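# Clamp the marked flat bar upright in the vise

## Task

Stand the marked flat bar upright between the vise jaws so that the top edge of the jaws lies along the middle of the line drawn on the bar. Tighten the vise until it alone grips the bar firmly. At the end nothing except the jaws may touch the bar, not counting the robot's arms, and the bar must not project beyond either side of the jaws. Release the bar and pull the arms away. If the bar stays in place only because the robot holds it, the goal is not met.

## Robot and tools

Robot: two 6-joint arms, left_arm and right_arm, each with a parallel two-finger gripper. Scene frame: origin on the table top midway between the arms, +z up, +x out over the table, left_arm on the +y side. Bases: left_arm at (+0.020, +0.337, 0) m, right_arm at (+0.048, -0.247, 0) m, both turned slightly about z. The words left and right are arm names, not image sides. Fingers point along the gripper's +z and close along its y axis; the reported hand point sits between the pads, roughly 1 cm short of the tips.

Row layout (used by execute_actions and move): one flat list of 14 numbers covering both arms, even when only one moves. First left_arm's 7, then right_arm's 7. Per arm the order is shoulder, elbow, waist, wrist pitch, wrist yaw, wrist roll, then finger opening. The six joint numbers are offsets, scaled to [-1, 1]; 1.0 equals 1.32 rad shoulder, 1.276 elbow, 1.264 waist, 1.83 wrist pitch, 1.686 wrist yaw, 2.022 wrist roll. The opening is absolute, not an offset: +1 fully open, -1 closed. A row may carry 12 extra numbers in 0 to 1, per-joint stiffness multipliers (left 6, then right 6, same joint order) that persist until changed. Stated joint ranges in rad: shoulder 0.000 to 3.142, elbow 0.000 to 3.019, waist -2.880 to 2.880, wrist pitch -1.693 to 1.571, wrist yaw -1.571 to 1.571, wrist roll -2.094 to 2.094. Asking a joint to go more than 0.019 rad outside its range gets the action refused for both arms; a bad first action refuses the whole call. Real ends may differ by about 0.019 rad; reaching one prints joint sent to its limit.

execute_actions(actions): a list of up to 15 actions; each action is a table of up to 15 rows, each row lasting one 1/30 s step, 15 steps per action (the last row repeats if the table is short). Joint offsets in every row count from the angles at the start of that action, not from the previous row. An empty list just returns state and images.

move(target, speed, blocking): target is one row; its offsets count from the Joint positions in the latest result that printed them. All joints travel proportionally so they arrive together, so the hand traces a curve; path duration 0.5 to 10 s. speed is the peak rad/s of the joint with the longest travel, 0.01 to 2, default 0.5. Finger values are sent immediately. It does not avoid obstacles or the other arm. Its result adds a move: line with the ending (done, off_target, moving, held, fault), limits=held or limits=none, and each arm's joint furthest from target. With blocking=false you get control after 0.5 s; then use wait or stop before any new motion command.

wait(seconds, 0 to 10): let time pass with the last commands held. stop(): brake a running move; fast moves need room. zoom_image(camera, region=[x0,y0,x1,y1] pixels, at most 504 by 504). show_instructions(): returns the reference image (a vise manual). read_manual(section="licences"): licence texts only. finished_scene(scene): ends the scene irreversibly; call it only after the bar is clamped, released and the arms are clear.

Results: per-arm gripper position (m) and quaternion wxyz in the scene frame, less precise at long reach; Joint positions and Joint velocities (rad, rad/s, last value the pad gap in m, 0.094 open); Joint targets (what joints are currently driven to); grip_measured on the command scale; joint torques (offset and noisy); step readings with HELD marks; joint command not followed when the clearance check altered targets; FAULT, MOTOR HOT (from 85 C) and OVER-TEMPERATURE FAULT (at 100 C the arm drops). Cameras: cam_high and cam_low 504x504, cam_left_wrist and cam_right_wrist 616x616 fisheye; calibration may be off by a few degrees and millimetres.

Motion notes: each joint target may lead its measured angle by at most 0.264 waist, 0.32 shoulder, 0.276 elbow, 0.33 wrist pitch, 0.186 yaw, 0.522 roll rad, and targets that would move the hand over 70 mm are scaled back, so big moves take several actions. Arms sag under zero offsets; correct by commanding back to the wanted angles. Between replies the robot keeps its last command.

Gripping: command an opening about 0.03 below grip_measured for a firm hold, less for a light one; readings can be off by about 1 mm. Pads push 50 to 62 N at most, less on thin parts.

Avoid: dropping the bar, knocking anything off the table, arms hitting or pressing each other, fast impacts and hard shoves, and long heavy holds that overheat motors. Brief external tugs may disturb a held or loose part.

Each tool is called after "Emit:" as name(argument=value, ...) on one line, values as JSON.

## Session

Emit:
execute_actions(actions=[])

Scene clock: 0.00 s.
left_arm: end_effector_position=(+0.7924, -0.2389, +0.2488) grip_measured=+1.000 end_effector_quat_wxyz=(+0.680, +0.043, +0.703, -0.206) | right_arm: end_effector_position=(+0.5298, -0.6822, +0.3218) grip_measured=+1.000 end_effector_quat_wxyz=(-0.069, -0.569, +0.783, -0.240)
Joint names: [shoulder, elbow, waist, wrist pitch, wrist yaw, wrist roll]
Joint positions: left_arm=[ 2.427  2.214 -0.742  0.222 -0.345 -0.231  0.094] | right_arm=[ 1.782  1.921 -0.8   -1.269  0.258 -1.981  0.094]
Joint velocities: left_arm=[ 0.015 -0.022 -0.024 -0.017  0.066 -0.037  0.   ] | right_arm=[-0.005  0.002 -0.015  0.002  0.022 -0.022  0.   ]
Joint torques (N m, as the arm reports them, + toward a larger angle): no reading
Joint targets: left_arm=[2.434 2.241 -0.742 0.226 -0.345 -0.231] | right_arm=[1.785 1.946 -0.800 -1.267 0.258 -1.981]
Joint stiffness scale: left_arm=[1. 1. 1. 1. 1. 1.] | right_arm=[1. 1. 1. 1. 1. 1.]
camera_calibration (this result's frames):
cam_left_wrist: T_world_to_cam=[[-0.348754, -0.90816, 0.231551, 0.00172622], [-0.603012, 0.0283033, -0.79723, 0.687014], [0.717459, -0.417665, -0.557503, -0.405351], [0, 0, 0, 1]] pos_world=[0.705703, -0.187178, 0.321324]
cam_right_wrist: T_world_to_cam=[[0.924921, -0.237936, 0.296492, -0.750559], [-0.374324, -0.43388, 0.81953, -0.357816], [-0.0663536, -0.868985, -0.49037, -0.279858], [0, 0, 0, 1]] pos_world=[0.541699, -0.577026, 0.378541]

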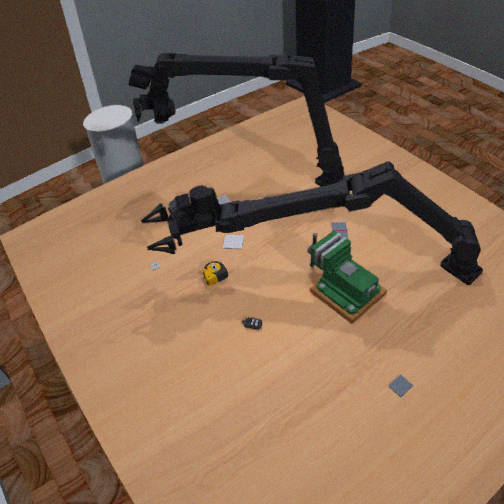

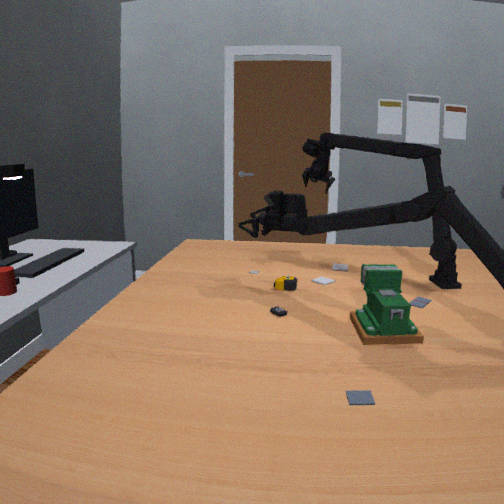

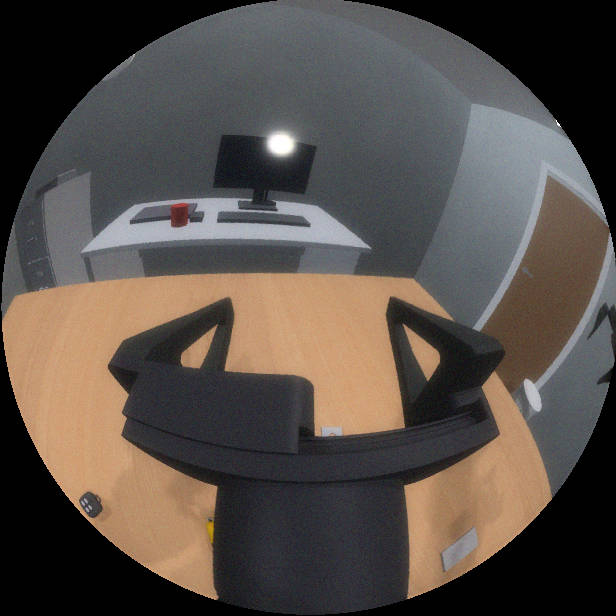

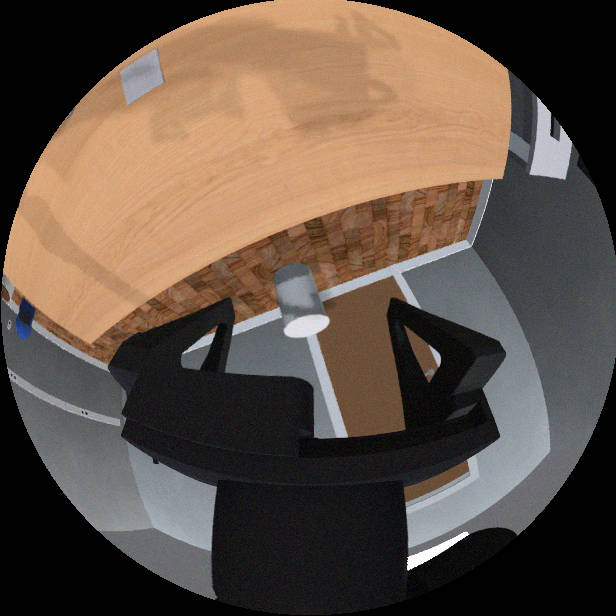

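Emit:
zoom_image(camera="cam_high", region=[290, 210, 410, 330])

Emit:
zoom_image(camera="cam_low", region=[320, 250, 450, 350])

Region (290, 210, 410, 330) of cam_high's 504x504 image, scaled by 4.200, with more detail than that image has.

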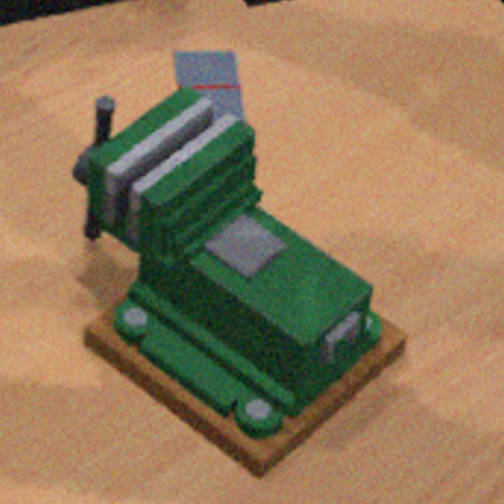

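Region (320, 250, 450, 350) of cam_low's 504x504 image, scaled by 3.877, with more detail than that image has; it fills the top 388 rows of this view, and the rest is white.

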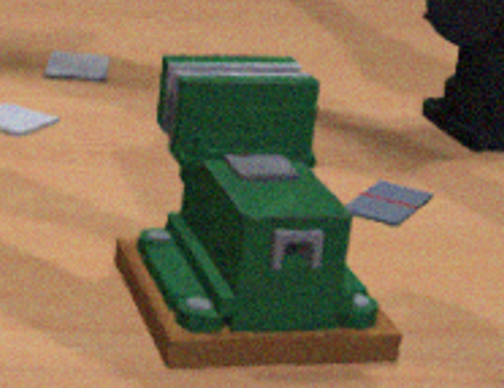

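Emit:
move(target=[-0.693, -0.862, -0.419, -0.77, 0.205, 0.59, 1, 0.06, -0.6, 0, 1.0, -0.153, 0.98, 1], speed=1.0)

Scene clock: 31.67 s.
left_arm: end_effector_position=(+0.1614, -0.0571, +0.1156) grip_measured=+1.000 end_effector_quat_wxyz=(-0.003, +0.887, +0.463, +0.001) | right_arm: end_effector_position=(+0.6200, -0.6979, +0.2107) grip_measured=+1.000 end_effector_quat_wxyz=(+0.623, +0.241, +0.711, -0.222)
Joint names: [shoulder, elbow, waist, wrist pitch, wrist yaw, wrist roll]
Joint positions: left_arm=[ 1.516  1.11  -1.267 -1.171 -0.002  0.955  0.094] | right_arm=[ 1.832  1.163 -0.8    0.542  0.002 -0.016  0.094]
Joint velocities: left_arm=[-0.015 -0.007 -0.015 -0.012  0.007 -0.007  0.   ] | right_arm=[ 0.015 -0.017 -0.015 -0.002  0.081  0.022  0.   ]
Joint torques (N m, as the arm reports them, + toward a larger angle): left_arm=[-12.37   8.54  -0.75  -0.73   0.25  -0.03] | right_arm=[-16.47   9.44   0.63   3.31  -0.18   0.14]
Joint targets: left_arm=[1.513 1.114 -1.272 -1.187 0.000 0.962] | right_arm=[1.861 1.155 -0.800 0.560 -0.000 0.001]
Joint stiffness scale: left_arm=[1. 1. 1. 1. 1. 1.] | right_arm=[1. 1. 1. 1. 1. 1.]
move: off_target (right_arm); limits=none; left_arm: farthest joint: the wrist pitch, 0.016 radians from its target (1.409 radians at the start); right_arm: farthest joint: the shoulder, 0.029 radians from its target (0.079 radians at the start)
camera_calibration (this result's frames):
cam_left_wrist: T_world_to_cam=[[-0.820227, 0.571885, 0.0132632, 0.163448], [0.469636, 0.659976, 0.586407, -0.101826], [0.326604, 0.487216, -0.809908, 0.193007], [0, 0, 0, 1]] pos_world=[0.118848, -0.120306, 0.213861]
cam_right_wrist: T_world_to_cam=[[-0.61621, -0.787438, 0.0150671, -0.173483], [-0.542406, 0.410434, -0.733034, 0.780822], [0.571035, -0.459876, -0.680025, -0.411676], [0, 0, 0, 1]] pos_world=[0.551702, -0.646403, 0.295034]

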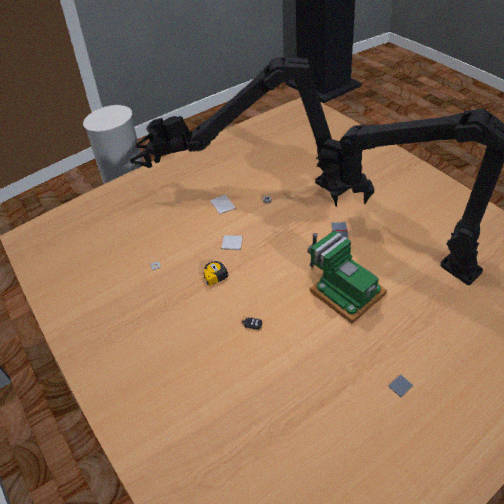

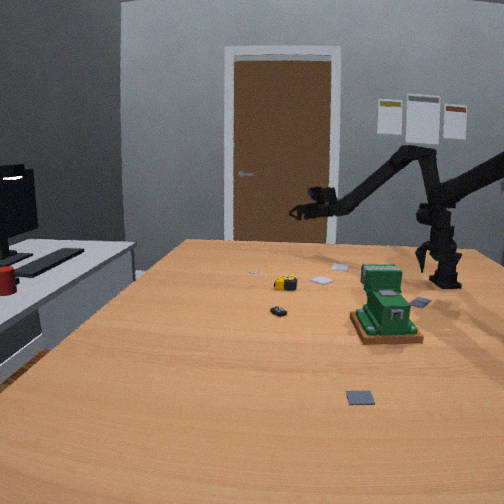

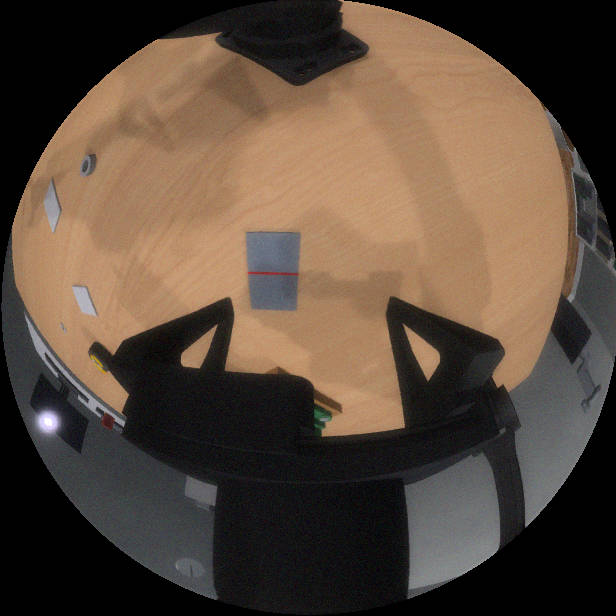

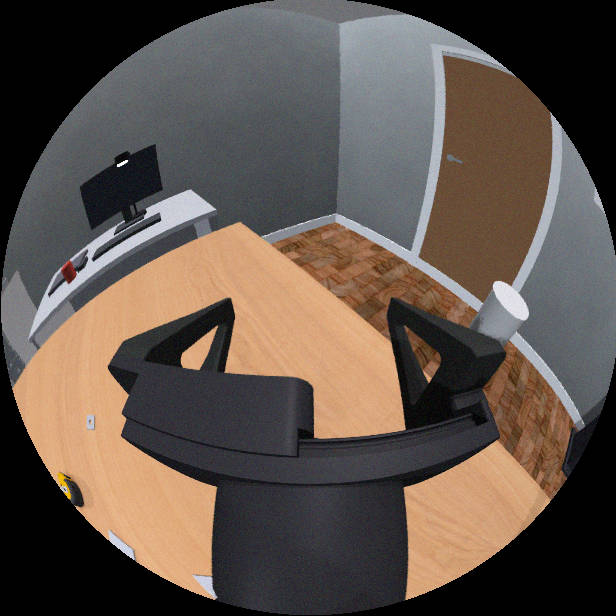

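Emit:
zoom_image(camera="cam_left_wrist", region=[220, 220, 330, 330])

Region (220, 220, 330, 330) of cam_left_wrist's 616x616 image, scaled by 4.582, with more detail than that image has.

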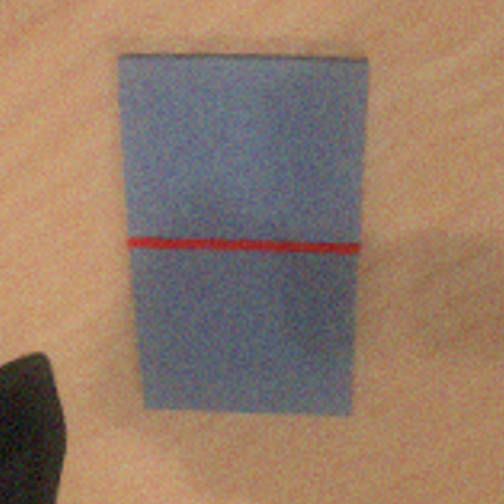

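Emit:
move(target=[0.1405, -0.016, 0.0475, 0.1186, 0, 0.065, 0.6, -0.04, -0.4575, 0.45, 0.37, -0.83, 0, 0.19], speed=1.0)

Scene clock: 51.70 s.
left_arm: end_effector_position=(+0.1913, -0.0786, +0.0387) grip_measured=+0.603 end_effector_quat_wxyz=(+0.001, +0.904, +0.428, +0.001) | right_arm: end_effector_position=(+0.4725, -0.1190, +0.1228) grip_measured=+0.192 end_effector_quat_wxyz=(+0.562, -0.428, +0.564, +0.427)
Joint names: [shoulder, elbow, waist, wrist pitch, wrist yaw, wrist roll]
Joint positions: left_arm=[ 1.685  1.089 -1.22  -0.973 -0.002  1.078  0.075] | right_arm=[ 1.803  0.583 -0.232  1.203 -1.396 -0.015  0.056]
Joint velocities: left_arm=[-0.005 -0.002 -0.005 -0.017 -0.007 -0.007 -0.001] | right_arm=[ 0.005  0.007  0.005  0.002 -0.037 -0.066 -0.001]
Joint torques (N m, as the arm reports them, + toward a larger angle): left_arm=[-12.9    7.51   0.66   0.68   0.23   0.02] | right_arm=[-13.94   4.49   0.74   2.55  -0.18  -0.05]
Joint targets: left_arm=[1.701 1.090 -1.207 -0.954 -0.002 1.086] | right_arm=[1.779 0.579 -0.231 1.219 -1.397 -0.016]
Joint stiffness scale: left_arm=[1. 1. 1. 1. 1. 1.] | right_arm=[1. 1. 1. 1. 1. 1.]
move: off_target (right_arm); limits=none; left_arm: farthest joint: the wrist pitch, 0.019 radians from its target (0.217 radians at the start); right_arm: farthest joint: the shoulder, 0.024 radians from its target (0.053 radians at the start)
camera_calibration (this result's frames):
cam_left_wrist: T_world_to_cam=[[-0.773791, 0.633405, 0.00678487, 0.197535], [0.517719, 0.62622, 0.582936, -0.0682836], [0.364986, 0.454583, -0.81249, 0.121544], [0, 0, 0, 1]] pos_world=[0.14384, -0.137611, 0.137218]
cam_right_wrist: T_world_to_cam=[[0.963613, -0.267297, -0.00151141, -0.489762], [-0.157333, -0.562602, -0.811619, 0.11069], [0.216093, 0.782324, -0.584186, 0.182658], [0, 0, 0, 1]] pos_world=[0.449886, -0.211535, 0.195804]

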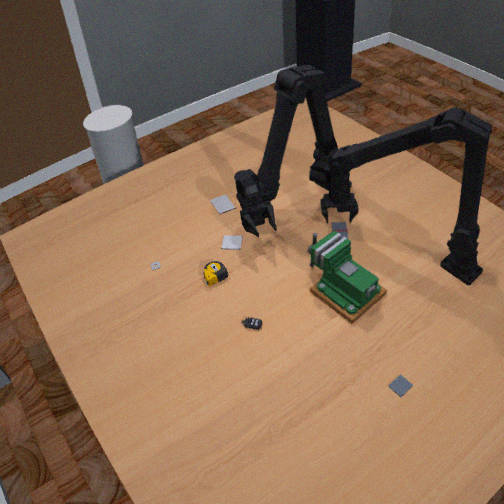

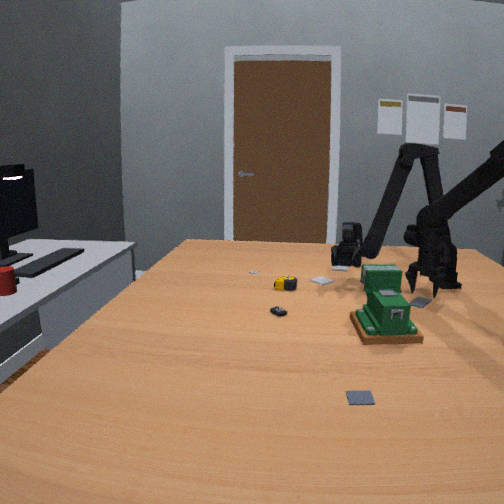

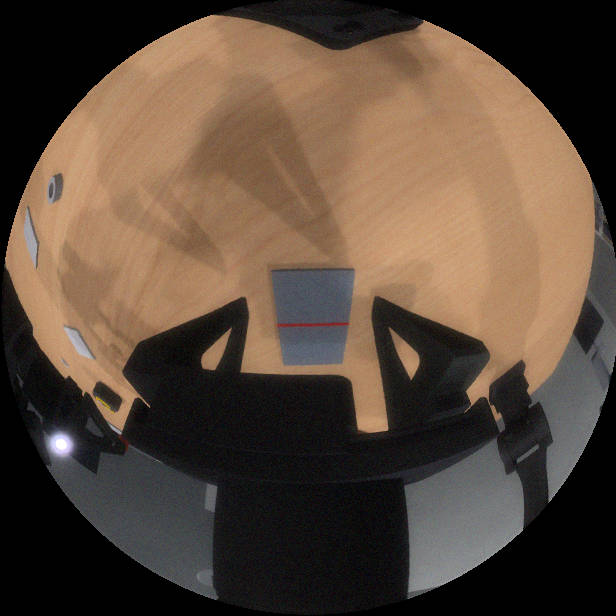

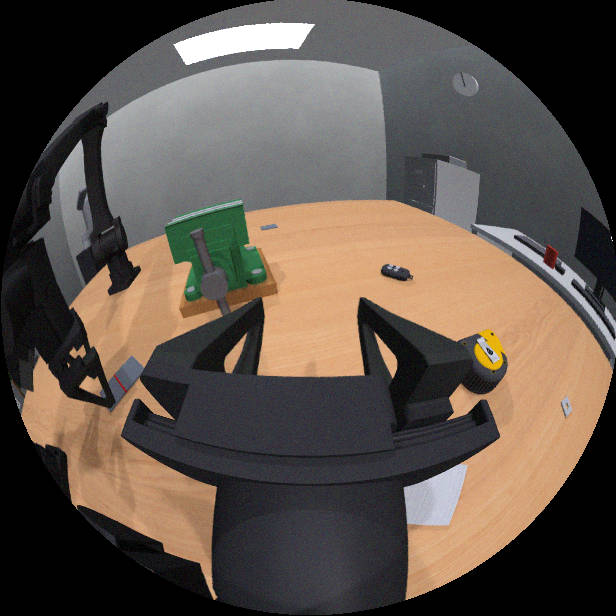

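Emit:
zoom_image(camera="cam_left_wrist", region=[230, 250, 390, 380])

Emit:
zoom_image(camera="cam_right_wrist", region=[150, 190, 290, 330])

Region (230, 250, 390, 380) of cam_left_wrist's 616x616 image, scaled by 3.150, with more detail than that image has; it fills the top 410 rows of this view, and the rest is white.

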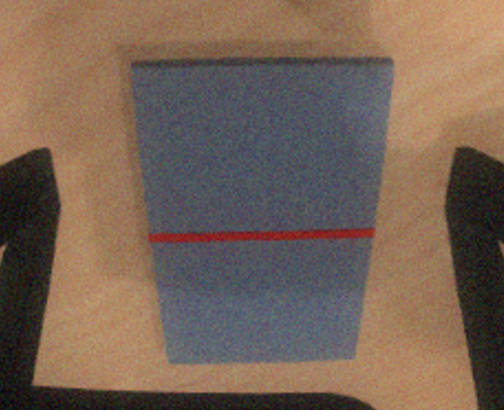

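Region (150, 190, 290, 330) of cam_right_wrist's 616x616 image, scaled by 3.600, with more detail than that image has.

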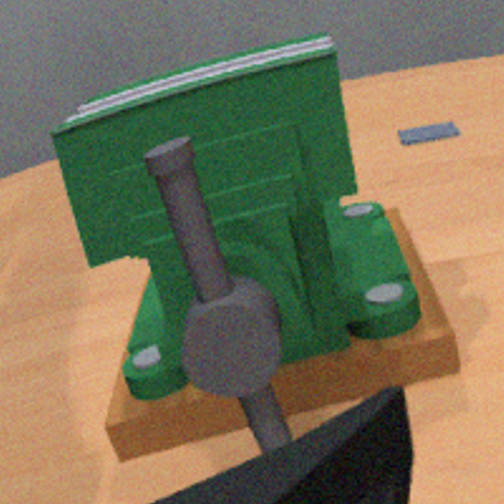

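Emit:
move(target=[0.0355, -0.0243, 0.0138, 0.042, 0, -0.014, 0.6, -0.015, 0, 0, 0.008, 0, -0.75, 0.19], speed=1.0)

Scene clock: 71.87 s.
left_arm: end_effector_position=(+0.1921, -0.0783, +0.0215) grip_measured=+0.603 end_effector_quat_wxyz=(+0.006, +0.899, +0.438, +0.000) | right_arm: end_effector_position=(+0.4725, -0.1190, +0.1229) grip_measured=+0.192 end_effector_quat_wxyz=(+0.602, -0.481, +0.519, +0.369)
Joint names: [shoulder, elbow, waist, wrist pitch, wrist yaw, wrist roll]
Joint positions: left_arm=[ 1.707  1.064 -1.218 -0.915 -0.002  1.058  0.075] | right_arm=[ 1.803  0.583 -0.232  1.203 -1.396 -0.213  0.056]
Joint velocities: left_arm=[ 0.005  0.007 -0.005 -0.007  0.037  0.007  0.001] | right_arm=[-0.005 -0.002  0.015 -0.017  0.007 -0.095 -0.001]
Joint torques (N m, as the arm reports them, + toward a larger angle): left_arm=[-11.94   6.76   1.18   0.58   0.2   -0.14] | right_arm=[-12.2    4.87   0.64   1.8   -0.12   0.05]
Joint targets: left_arm=[1.733 1.059 -1.203 -0.896 -0.002 1.050] | right_arm=[1.803 0.583 -0.232 1.203 -1.396 -0.207]
Joint stiffness scale: left_arm=[1. 1. 1. 1. 1. 1.] | right_arm=[1. 1. 1. 1. 1. 1.]
move: held (right_arm), off_target (left_arm); limits=held; held on 45 of 58 steps (right_arm), including the last (right_arm); left_arm: farthest joint: the shoulder, 0.025 radians from its target (0.046 radians at the start); right_arm: farthest joint: the wrist roll, 1.318 radians from its target (1.516 radians at the start)
joint command not followed: on one or more control steps a check withheld the commanded joint targets of the right arm, and it was not sent them on those steps. On the call's last step the targets were still withheld.
cause: the commanded joint targets would bring two parts of the arm too close to each other (its wrist (the part past the wrist pitch) and its wrist camera, with the wrist yaw and the wrist roll between them); next, command targets that bring no two parts of the arm closer together.
camera_calibration (this result's frames):
cam_left_wrist: T_world_to_cam=[[-0.787623, 0.616153, -0.00220287, 0.199578], [0.501452, 0.643072, 0.578796, -0.0543355], [0.358043, 0.454768, -0.81547, 0.108558], [0, 0, 0, 1]] pos_world=[0.14557, -0.137398, 0.120414]
cam_right_wrist: T_world_to_cam=[[0.945166, -0.261553, 0.19558, -0.504593], [-0.00297939, -0.605733, -0.795662, 0.0307843], [0.326577, 0.75145, -0.573298, 0.125528], [0, 0, 0, 1]] pos_world=[0.436021, -0.207659, 0.195147]

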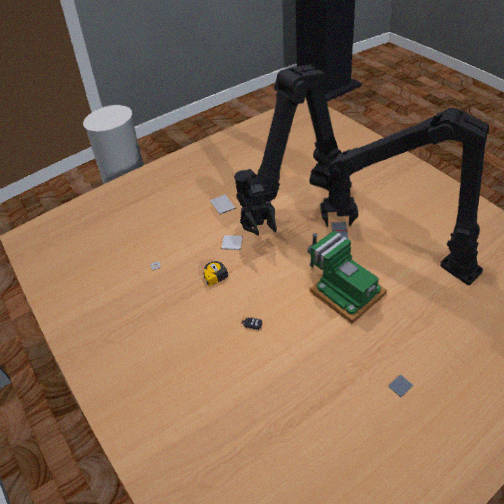

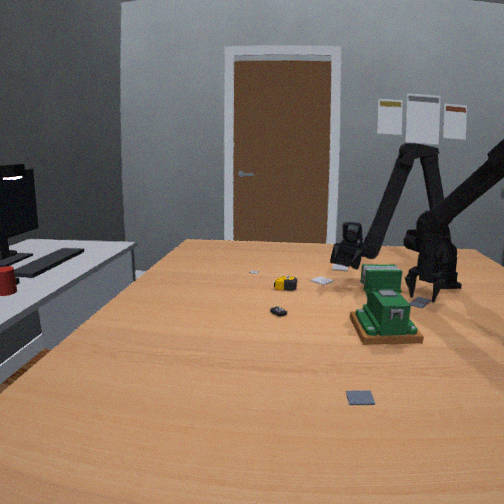

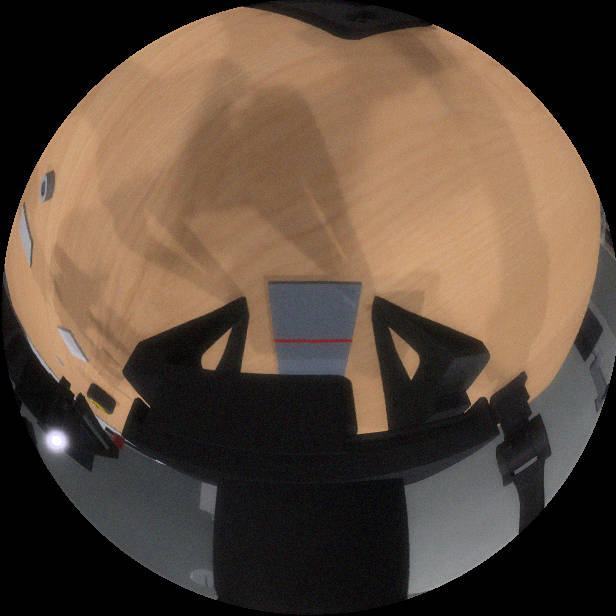

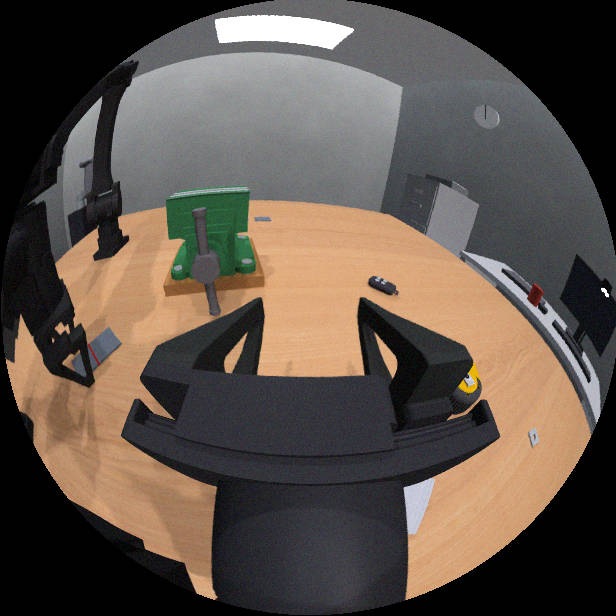

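Emit:
zoom_image(camera="cam_left_wrist", region=[230, 260, 390, 380])

Emit:
zoom_image(camera="cam_right_wrist", region=[40, 300, 140, 400])

Region (230, 260, 390, 380) of cam_left_wrist's 616x616 image, scaled by 3.150, with more detail than that image has; it fills the top 378 rows of this view, and the rest is white.

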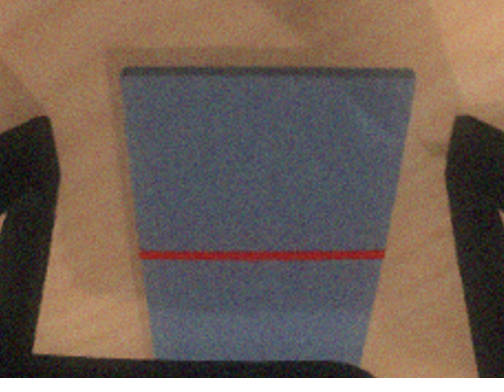

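Region (40, 300, 140, 400) of cam_right_wrist's 616x616 image, scaled by 5.040, with more detail than that image has.

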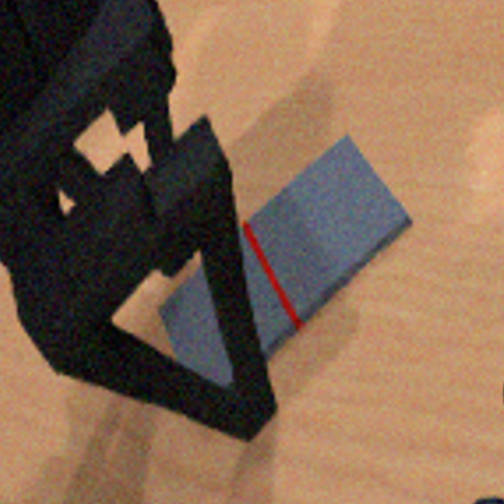

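Emit:
move(target=[-0.006, 0, -0.015, 0, 0, 0, 0.6, 0.097, -0.051, 0.112, 0.11, 0.041, 0.113, 0.19], speed=0.5)

Scene clock: 84.00 s.
left_arm: end_effector_position=(+0.1907, -0.0789, +0.0215) grip_measured=+0.603 end_effector_quat_wxyz=(+0.006, +0.900, +0.437, +0.000) | right_arm: end_effector_position=(+0.4373, -0.0645, +0.0882) grip_measured=+0.192 end_effector_quat_wxyz=(+0.547, -0.447, +0.548, +0.447)
Joint names: [shoulder, elbow, waist, wrist pitch, wrist yaw, wrist roll]
Joint positions: left_arm=[ 1.707  1.064 -1.222 -0.915 -0.002  1.058  0.075] | right_arm=[ 1.913  0.523 -0.094  1.388 -1.329 -0.001  0.056]
Joint velocities: left_arm=[-0.005 -0.012 -0.005 -0.017 -0.037  0.022 -0.   ] | right_arm=[ 0.005  0.007 -0.005  0.022  0.007 -0.081  0.   ]
Joint torques (N m, as the arm reports them, + toward a larger angle): left_arm=[-14.11   7.26  -1.12  -0.02   0.18  -0.09] | right_arm=[-10.72   2.84   0.95   2.6   -0.02   0.13]
Joint targets: left_arm=[1.699 1.064 -1.238 -0.915 -0.002 1.058] | right_arm=[1.931 0.518 -0.090 1.405 -1.327 0.015]
Joint stiffness scale: left_arm=[1. 1. 1. 1. 1. 1.] | right_arm=[1. 1. 1. 1. 1. 1.]
move: done; limits=none; left_arm: farthest joint: the waist, 0.015 radians from its target (0.018 radians at the start); right_arm: farthest joint: the shoulder, 0.018 radians from its target (0.128 radians at the start)
camera_calibration (this result's frames):
cam_left_wrist: T_world_to_cam=[[-0.785503, 0.618854, -0.00220287, 0.198627], [0.503657, 0.641346, 0.578796, -0.0537984], [0.359602, 0.453536, -0.81547, 0.108942], [0, 0, 0, 1]] pos_world=[0.143943, -0.137827, 0.120414]
cam_right_wrist: T_world_to_cam=[[0.98021, -0.197954, -0.00131555, -0.44416], [-0.116308, -0.570517, -0.813008, 0.0894082], [0.160188, 0.797072, -0.582251, 0.152626], [0, 0, 0, 1]] pos_world=[0.421321, -0.158568, 0.160972]

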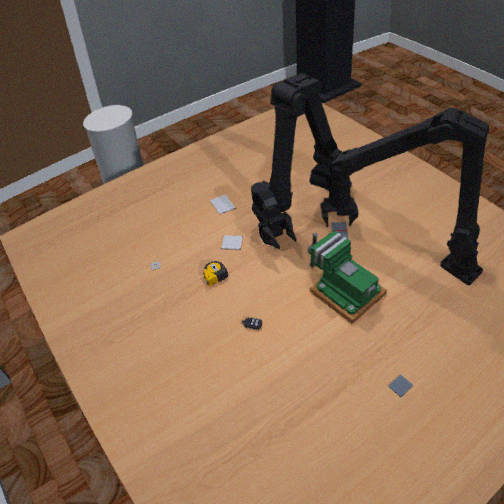

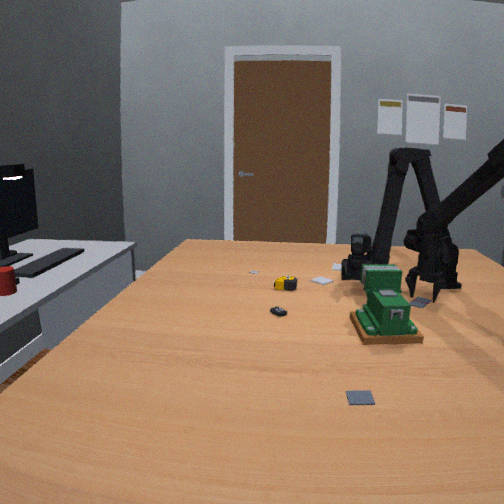

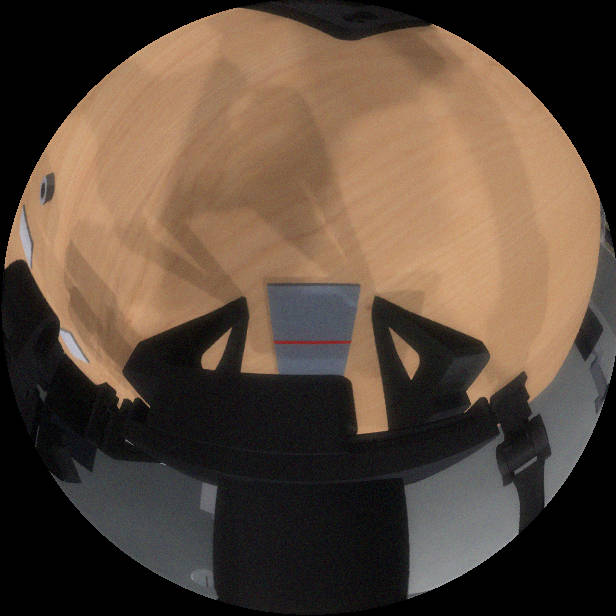

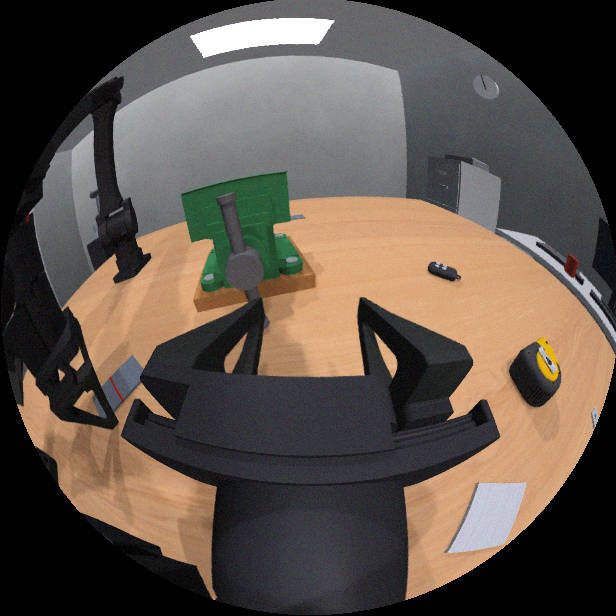

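Emit:
execute_actions(actions=[[[-0.005, 0, -0.019, 0, 0, 0, 0.5, 0.012, 0, 0.003, 0.009, 0, 0.004, 0.19]], [[-0.004, 0, -0.011, 0, 0, 0, 0.3, 0.012, 0, 0.003, 0.009, 0, 0.004, 0.19], [-0.004, 0, -0.011, 0, 0, 0, 0.2, 0.012, 0, 0.003, 0.009, 0, 0.004, 0.19], [-0.004, 0, -0.011, 0, 0, 0, 0.15, 0.012, 0, 0.003, 0.009, 0, 0.004, 0.19], [-0.004, 0, -0.011, 0, 0, 0, 0.12, 0.012, 0, 0.003, 0.009, 0, 0.004, 0.19], [-0.004, 0, -0.011, 0, 0, 0, 0.1, 0.012, 0, 0.003, 0.009, 0, 0.004, 0.19], [-0.004, 0, -0.011, 0, 0, 0, 0.08, 0.012, 0, 0.003, 0.009, 0, 0.004, 0.19], [-0.004, 0, -0.011, 0, 0, 0, 0.06, 0.012, 0, 0.003, 0.009, 0, 0.004, 0.19], [-0.004, 0, -0.011, 0, 0, 0, 0.04, 0.012, 0, 0.003, 0.009, 0, 0.004, 0.19], [-0.004, 0, -0.011, 0, 0, 0, 0.02, 0.012, 0, 0.003, 0.009, 0, 0.004, 0.19]]])

Emit:
zoom_image(camera="cam_right_wrist", region=[170, 160, 330, 330])

Scene clock: 87.43 s.
left_arm: end_effector_position=(+0.1864, -0.0806, +0.0215) grip_measured=+0.037 end_effector_quat_wxyz=(+0.006, +0.902, +0.432, +0.000) | right_arm: end_effector_position=(+0.4373, -0.0645, +0.0882) grip_measured=+0.192 end_effector_quat_wxyz=(+0.547, -0.447, +0.548, +0.447)
Joint names: [shoulder, elbow, waist, wrist pitch, wrist yaw, wrist roll]
Joint positions: left_arm=[ 1.707  1.064 -1.232 -0.915 -0.002  1.058  0.049] | right_arm=[ 1.913  0.523 -0.094  1.388 -1.329 -0.     0.056]
Joint velocities: left_arm=[-0.024  0.012 -0.015  0.007  0.037 -0.022 -0.   ] | right_arm=[-0.005  0.002  0.015  0.012 -0.051  0.022 -0.   ]
Joint torques (N m, as the arm reports them, + toward a larger angle): left_arm=[-14.01   7.36  -0.76  -0.2    0.15  -0.08] | right_arm=[-10.75   3.21   0.98   2.61  -0.11   0.04]
Joint targets: left_arm=[1.702 1.064 -1.246 -0.915 -0.002 1.058] | right_arm=[1.929 0.523 -0.090 1.405 -1.329 0.008]
Joint stiffness scale: left_arm=[1. 1. 1. 1. 1. 1.] | right_arm=[1. 1. 1. 1. 1. 1.]
Step readings (joint positions; steps 1 to 15: 1st action; 16 to 30: 2nd action):
0: left_arm=[1.707 1.064 -1.222 -0.915 -0.002 1.058] | right_arm=[1.913 0.523 -0.094 1.388 -1.329 -0.000]
1: left_arm=[1.707 1.064 -1.222 -0.915 -0.002 1.058] | right_arm=[1.913 0.523 -0.094 1.388 -1.329 -0.000]
2: left_arm=[1.707 1.064 -1.223 -0.915 -0.002 1.058] | right_arm=[1.913 0.523 -0.094 1.388 -1.329 -0.000]
4: left_arm=[1.707 1.064 -1.226 -0.915 -0.002 1.058] | right_arm=[1.913 0.523 -0.094 1.388 -1.329 -0.000]
8: left_arm=[1.707 1.064 -1.232 -0.915 -0.002 1.058] | right_arm=[1.913 0.523 -0.094 1.388 -1.329 -0.000]
15: left_arm=[1.707 1.064 -1.232 -0.915 -0.002 1.058] | right_arm=[1.913 0.523 -0.094 1.388 -1.329 -0.000]
16: left_arm=[1.707 1.064 -1.232 -0.915 -0.002 1.058] | right_arm=[1.913 0.523 -0.094 1.388 -1.329 -0.000]
17: left_arm=[1.707 1.064 -1.232 -0.915 -0.002 1.058] | right_arm=[1.913 0.523 -0.094 1.388 -1.329 -0.000]
19: left_arm=[1.707 1.064 -1.232 -0.915 -0.002 1.058] | right_arm=[1.913 0.523 -0.094 1.388 -1.329 -0.000]
23: left_arm=[1.707 1.064 -1.232 -0.915 -0.002 1.058] | right_arm=[1.913 0.523 -0.094 1.388 -1.329 -0.000]
30: Joint positions above
camera_calibration (this result's frames):
cam_left_wrist: T_world_to_cam=[[-0.779088, 0.626911, -0.00220287, 0.195789], [0.510236, 0.636125, 0.578796, -0.052171], [0.364255, 0.449809, -0.81547, 0.110104], [0, 0, 0, 1]] pos_world=[0.13905, -0.139081, 0.120414]
cam_right_wrist: T_world_to_cam=[[0.980209, -0.197954, -0.0020785, -0.444092], [-0.116915, -0.570393, -0.813008, 0.0896821], [0.159753, 0.797161, -0.582248, 0.152822], [0, 0, 0, 1]] pos_world=[0.421375, -0.158579, 0.160969]

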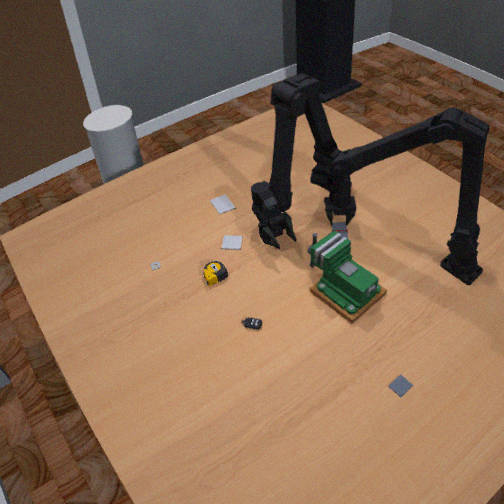

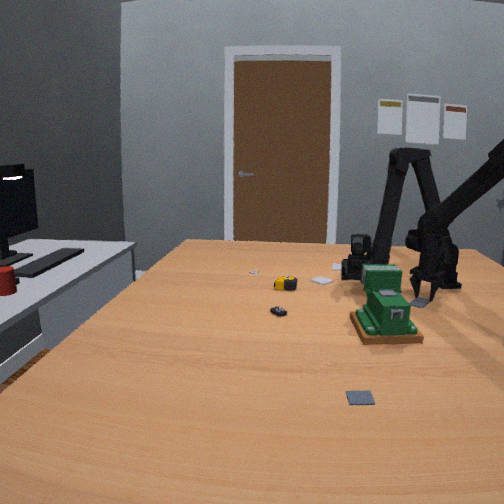

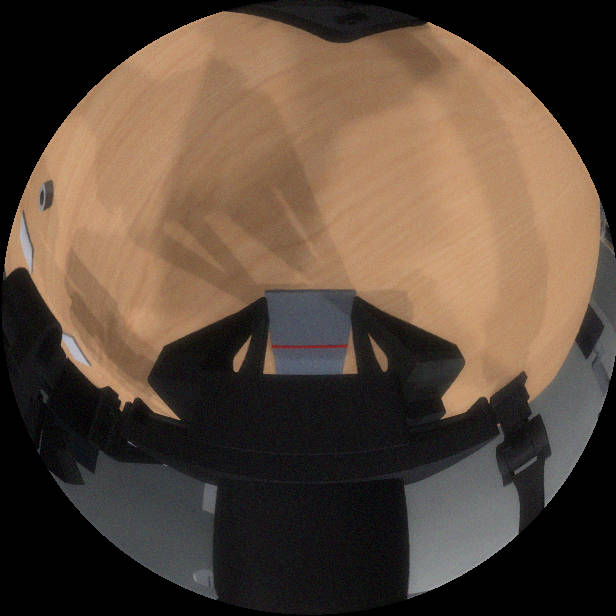

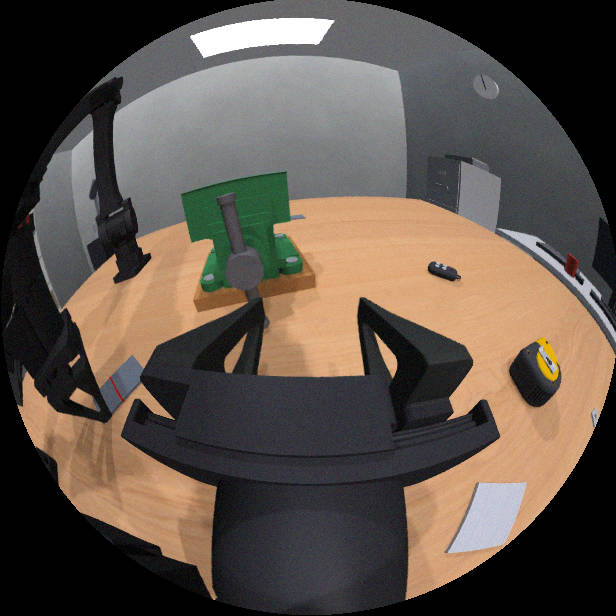

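Region (170, 160, 330, 330) of cam_right_wrist's 616x616 image, scaled by 2.965, with more detail than that image has; it fills the left 474 columns of this view, and the rest is white.

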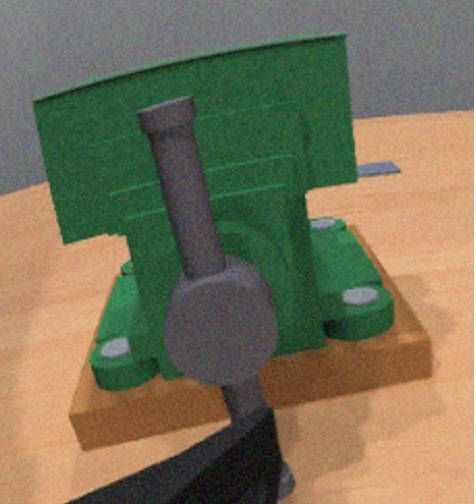

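Emit:
move(target=[-0.43, -0.113, 0.38, -0.098, 0, 0, 0.0, 0.012, 0, 0.098, 0.009, 0, 0.004, 0.19], speed=0.6)

Scene clock: 114.40 s.
left_arm: end_effector_position=(+0.2944, +0.1001, +0.1826) grip_measured=+0.028 end_effector_quat_wxyz=(+0.135, +0.765, +0.629, +0.024) | right_arm: end_effector_position=(+0.4137, -0.0207, +0.0882) grip_measured=+0.192 end_effector_quat_wxyz=(+0.521, -0.478, +0.522, +0.478)
Joint names: [shoulder, elbow, waist, wrist pitch, wrist yaw, wrist roll]
Joint positions: left_arm=[ 1.133  0.914 -0.752 -1.077 -0.     1.055  0.048] | right_arm=[ 1.913  0.523  0.022  1.388 -1.329 -0.     0.056]
Joint velocities: left_arm=[ 0.005  0.007 -0.024  0.007  0.037  0.007 -0.   ] | right_arm=[-0.005 -0.017  0.005 -0.012  0.007 -0.007 -0.001]
Joint torques (N m, as the arm reports them, + toward a larger angle): left_arm=[-6.52  9.69  0.6  -0.4   0.14 -0.02] | right_arm=[-10.74   3.18   1.24   2.61  -0.11   0.04]
Joint targets: left_arm=[1.139 0.919 -0.752 -1.095 -0.001 1.058] | right_arm=[1.929 0.523 0.030 1.405 -1.329 0.008]
Joint stiffness scale: left_arm=[1. 1. 1. 1. 1. 1.] | right_arm=[1. 1. 1. 1. 1. 1.]
move: done; limits=none; left_arm: farthest joint: the wrist pitch, 0.017 radians from its target (0.179 radians at the start); right_arm: farthest joint: the wrist pitch, 0.016 radians from its target (0.016 radians at the start)
camera_calibration (this result's frames):
cam_left_wrist: T_world_to_cam=[[-0.958366, 0.17345, -0.226823, 0.306145], [0.0536624, 0.889614, 0.45355, -0.183577], [0.280453, 0.422495, -0.861884, 0.156793], [0, 0, 0, 1]] pos_world=[0.259277, 0.0439676, 0.28784]
cam_right_wrist: T_world_to_cam=[[0.996498, -0.0835861, -0.0020785, -0.416652], [-0.050352, -0.580071, -0.813008, 0.0841326], [0.0667505, 0.810266, -0.582248, 0.160472], [0, 0, 0, 1]] pos_world=[0.408718, -0.116049, 0.160969]

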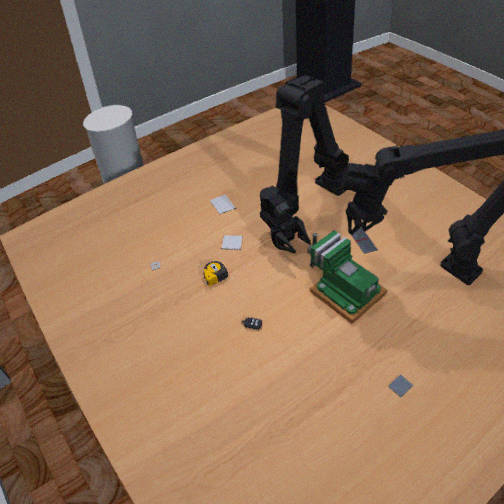

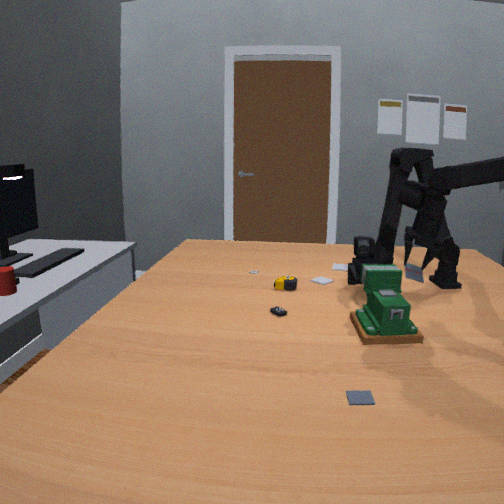

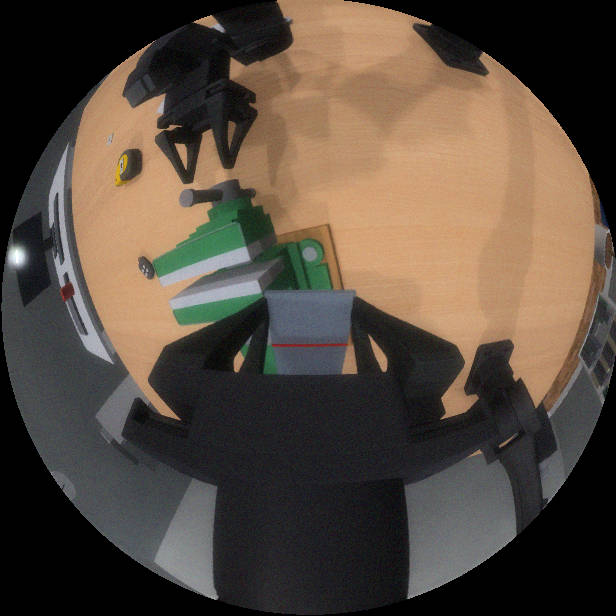

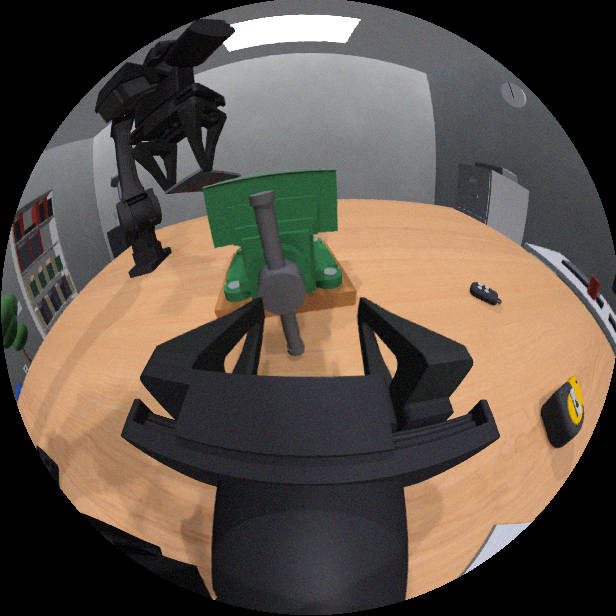

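Emit:
zoom_image(camera="cam_right_wrist", region=[200, 160, 380, 370])

Emit:
zoom_image(camera="cam_left_wrist", region=[140, 140, 350, 340])

Region (200, 160, 380, 370) of cam_right_wrist's 616x616 image, scaled by 2.400, with more detail than that image has; it fills the left 432 columns of this view, and the rest is white.

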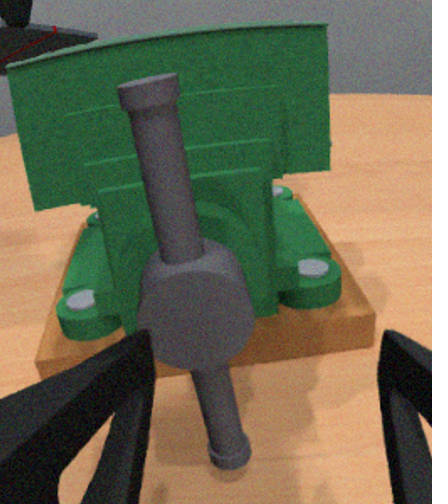

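Region (140, 140, 350, 340) of cam_left_wrist's 616x616 image, scaled by 2.400, with more detail than that image has; it fills the top 480 rows of this view, and the rest is white.

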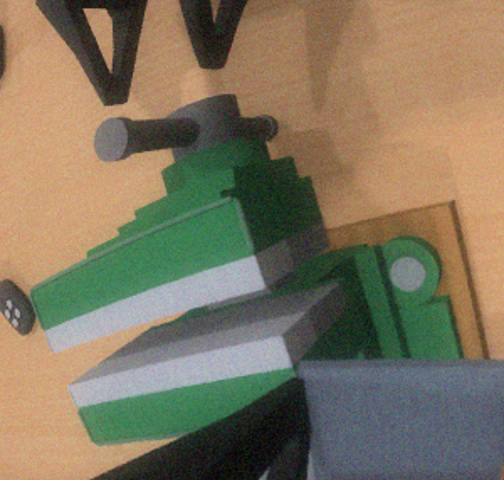

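Emit:
move(target=[-0.042, 0.066, 0, 0.16, 0, 0, 0.0, 0.048, 0.061, 0.0585, 0.018, 0, 0.004, 0.22], speed=0.5)

Scene clock: 139.90 s.
left_arm: end_effector_position=(+0.3437, +0.0577, +0.2443) grip_measured=+0.028 end_effector_quat_wxyz=(+0.301, +0.735, +0.605, +0.053) | right_arm: end_effector_position=(+0.4159, -0.0045, +0.0896) grip_measured=+0.219 end_effector_quat_wxyz=(+0.520, -0.498, +0.498, +0.484)
Joint names: [shoulder, elbow, waist, wrist pitch, wrist yaw, wrist roll]
Joint positions: left_arm=[ 1.088  0.948 -0.752 -0.81  -0.     1.055  0.048] | right_arm=[ 1.936  0.561  0.059  1.414 -1.342  0.004  0.057]
Joint velocities: left_arm=[ 0.015 -0.017  0.005  0.007  0.007 -0.022  0.001] | right_arm=[-0.015 -0.017 -0.005 -0.007  0.007 -0.007 -0.003]
Joint torques (N m, as the arm reports them, + toward a larger angle): left_arm=[-8.44 13.3   0.9   1.49  0.14 -0.07] | right_arm=[-9.12  7.01  4.16  2.17  0.45  0.  ]
Joint targets: left_arm=[1.078 0.999 -0.752 -0.784 -0.000 1.055] | right_arm=[1.977 0.601 0.096 1.421 -1.329 0.008]
Joint stiffness scale: left_arm=[1. 1. 1. 1. 1. 1.] | right_arm=[1. 1. 1. 1. 1. 1.]
move: off_target (left_arm, right_arm); limits=none; left_arm: farthest joint: the elbow, 0.050 radians from its target (0.084 radians at the start); right_arm: farthest joint: the shoulder, 0.040 radians from its target (0.063 radians at the start)
camera_calibration (this result's frames):
cam_left_wrist: T_world_to_cam=[[-0.861958, 0.0906468, -0.498811, 0.412867], [-0.0389355, 0.969144, 0.2434, -0.0979414], [0.505483, 0.229222, -0.831832, 0.140519], [0, 0, 0, 1]] pos_world=[0.28103, 0.0252841, 0.34667]
cam_right_wrist: T_world_to_cam=[[0.998854, -0.0334358, 0.0342307, -0.421514], [0.00877643, -0.575215, -0.817955, 0.0706977], [0.047039, 0.817319, -0.574263, 0.155566], [0, 0, 0, 1]] pos_world=[0.413093, -0.100574, 0.161592]

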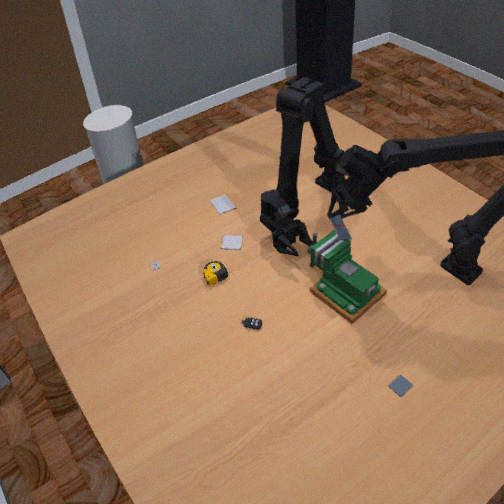

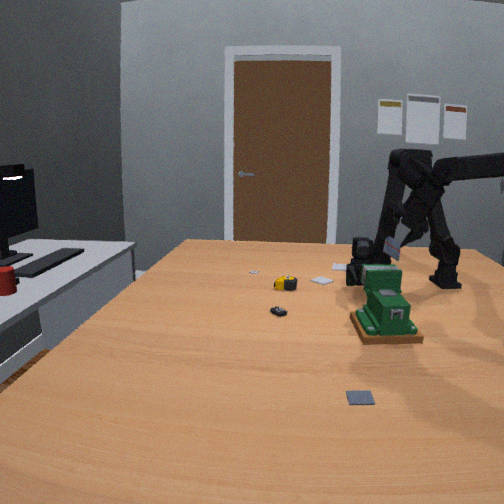

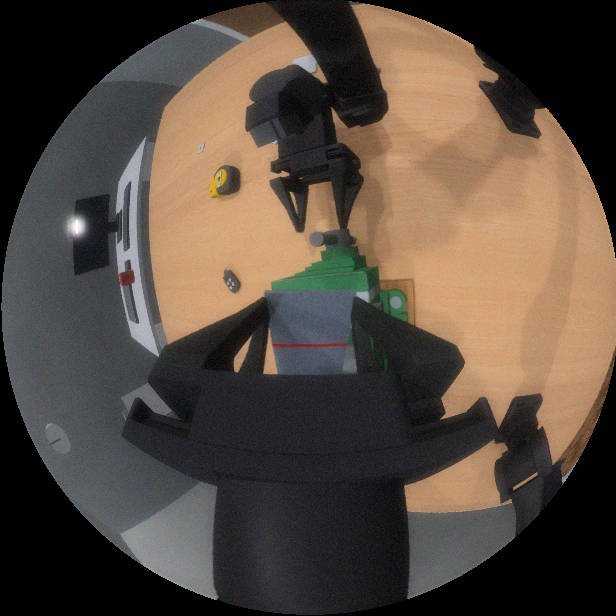

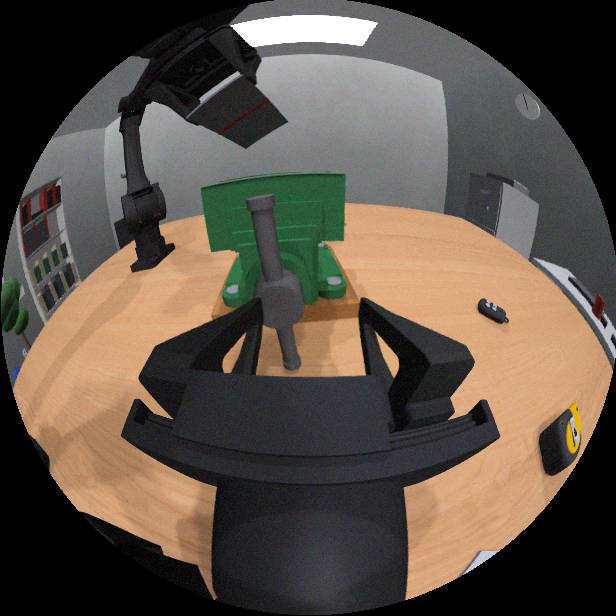

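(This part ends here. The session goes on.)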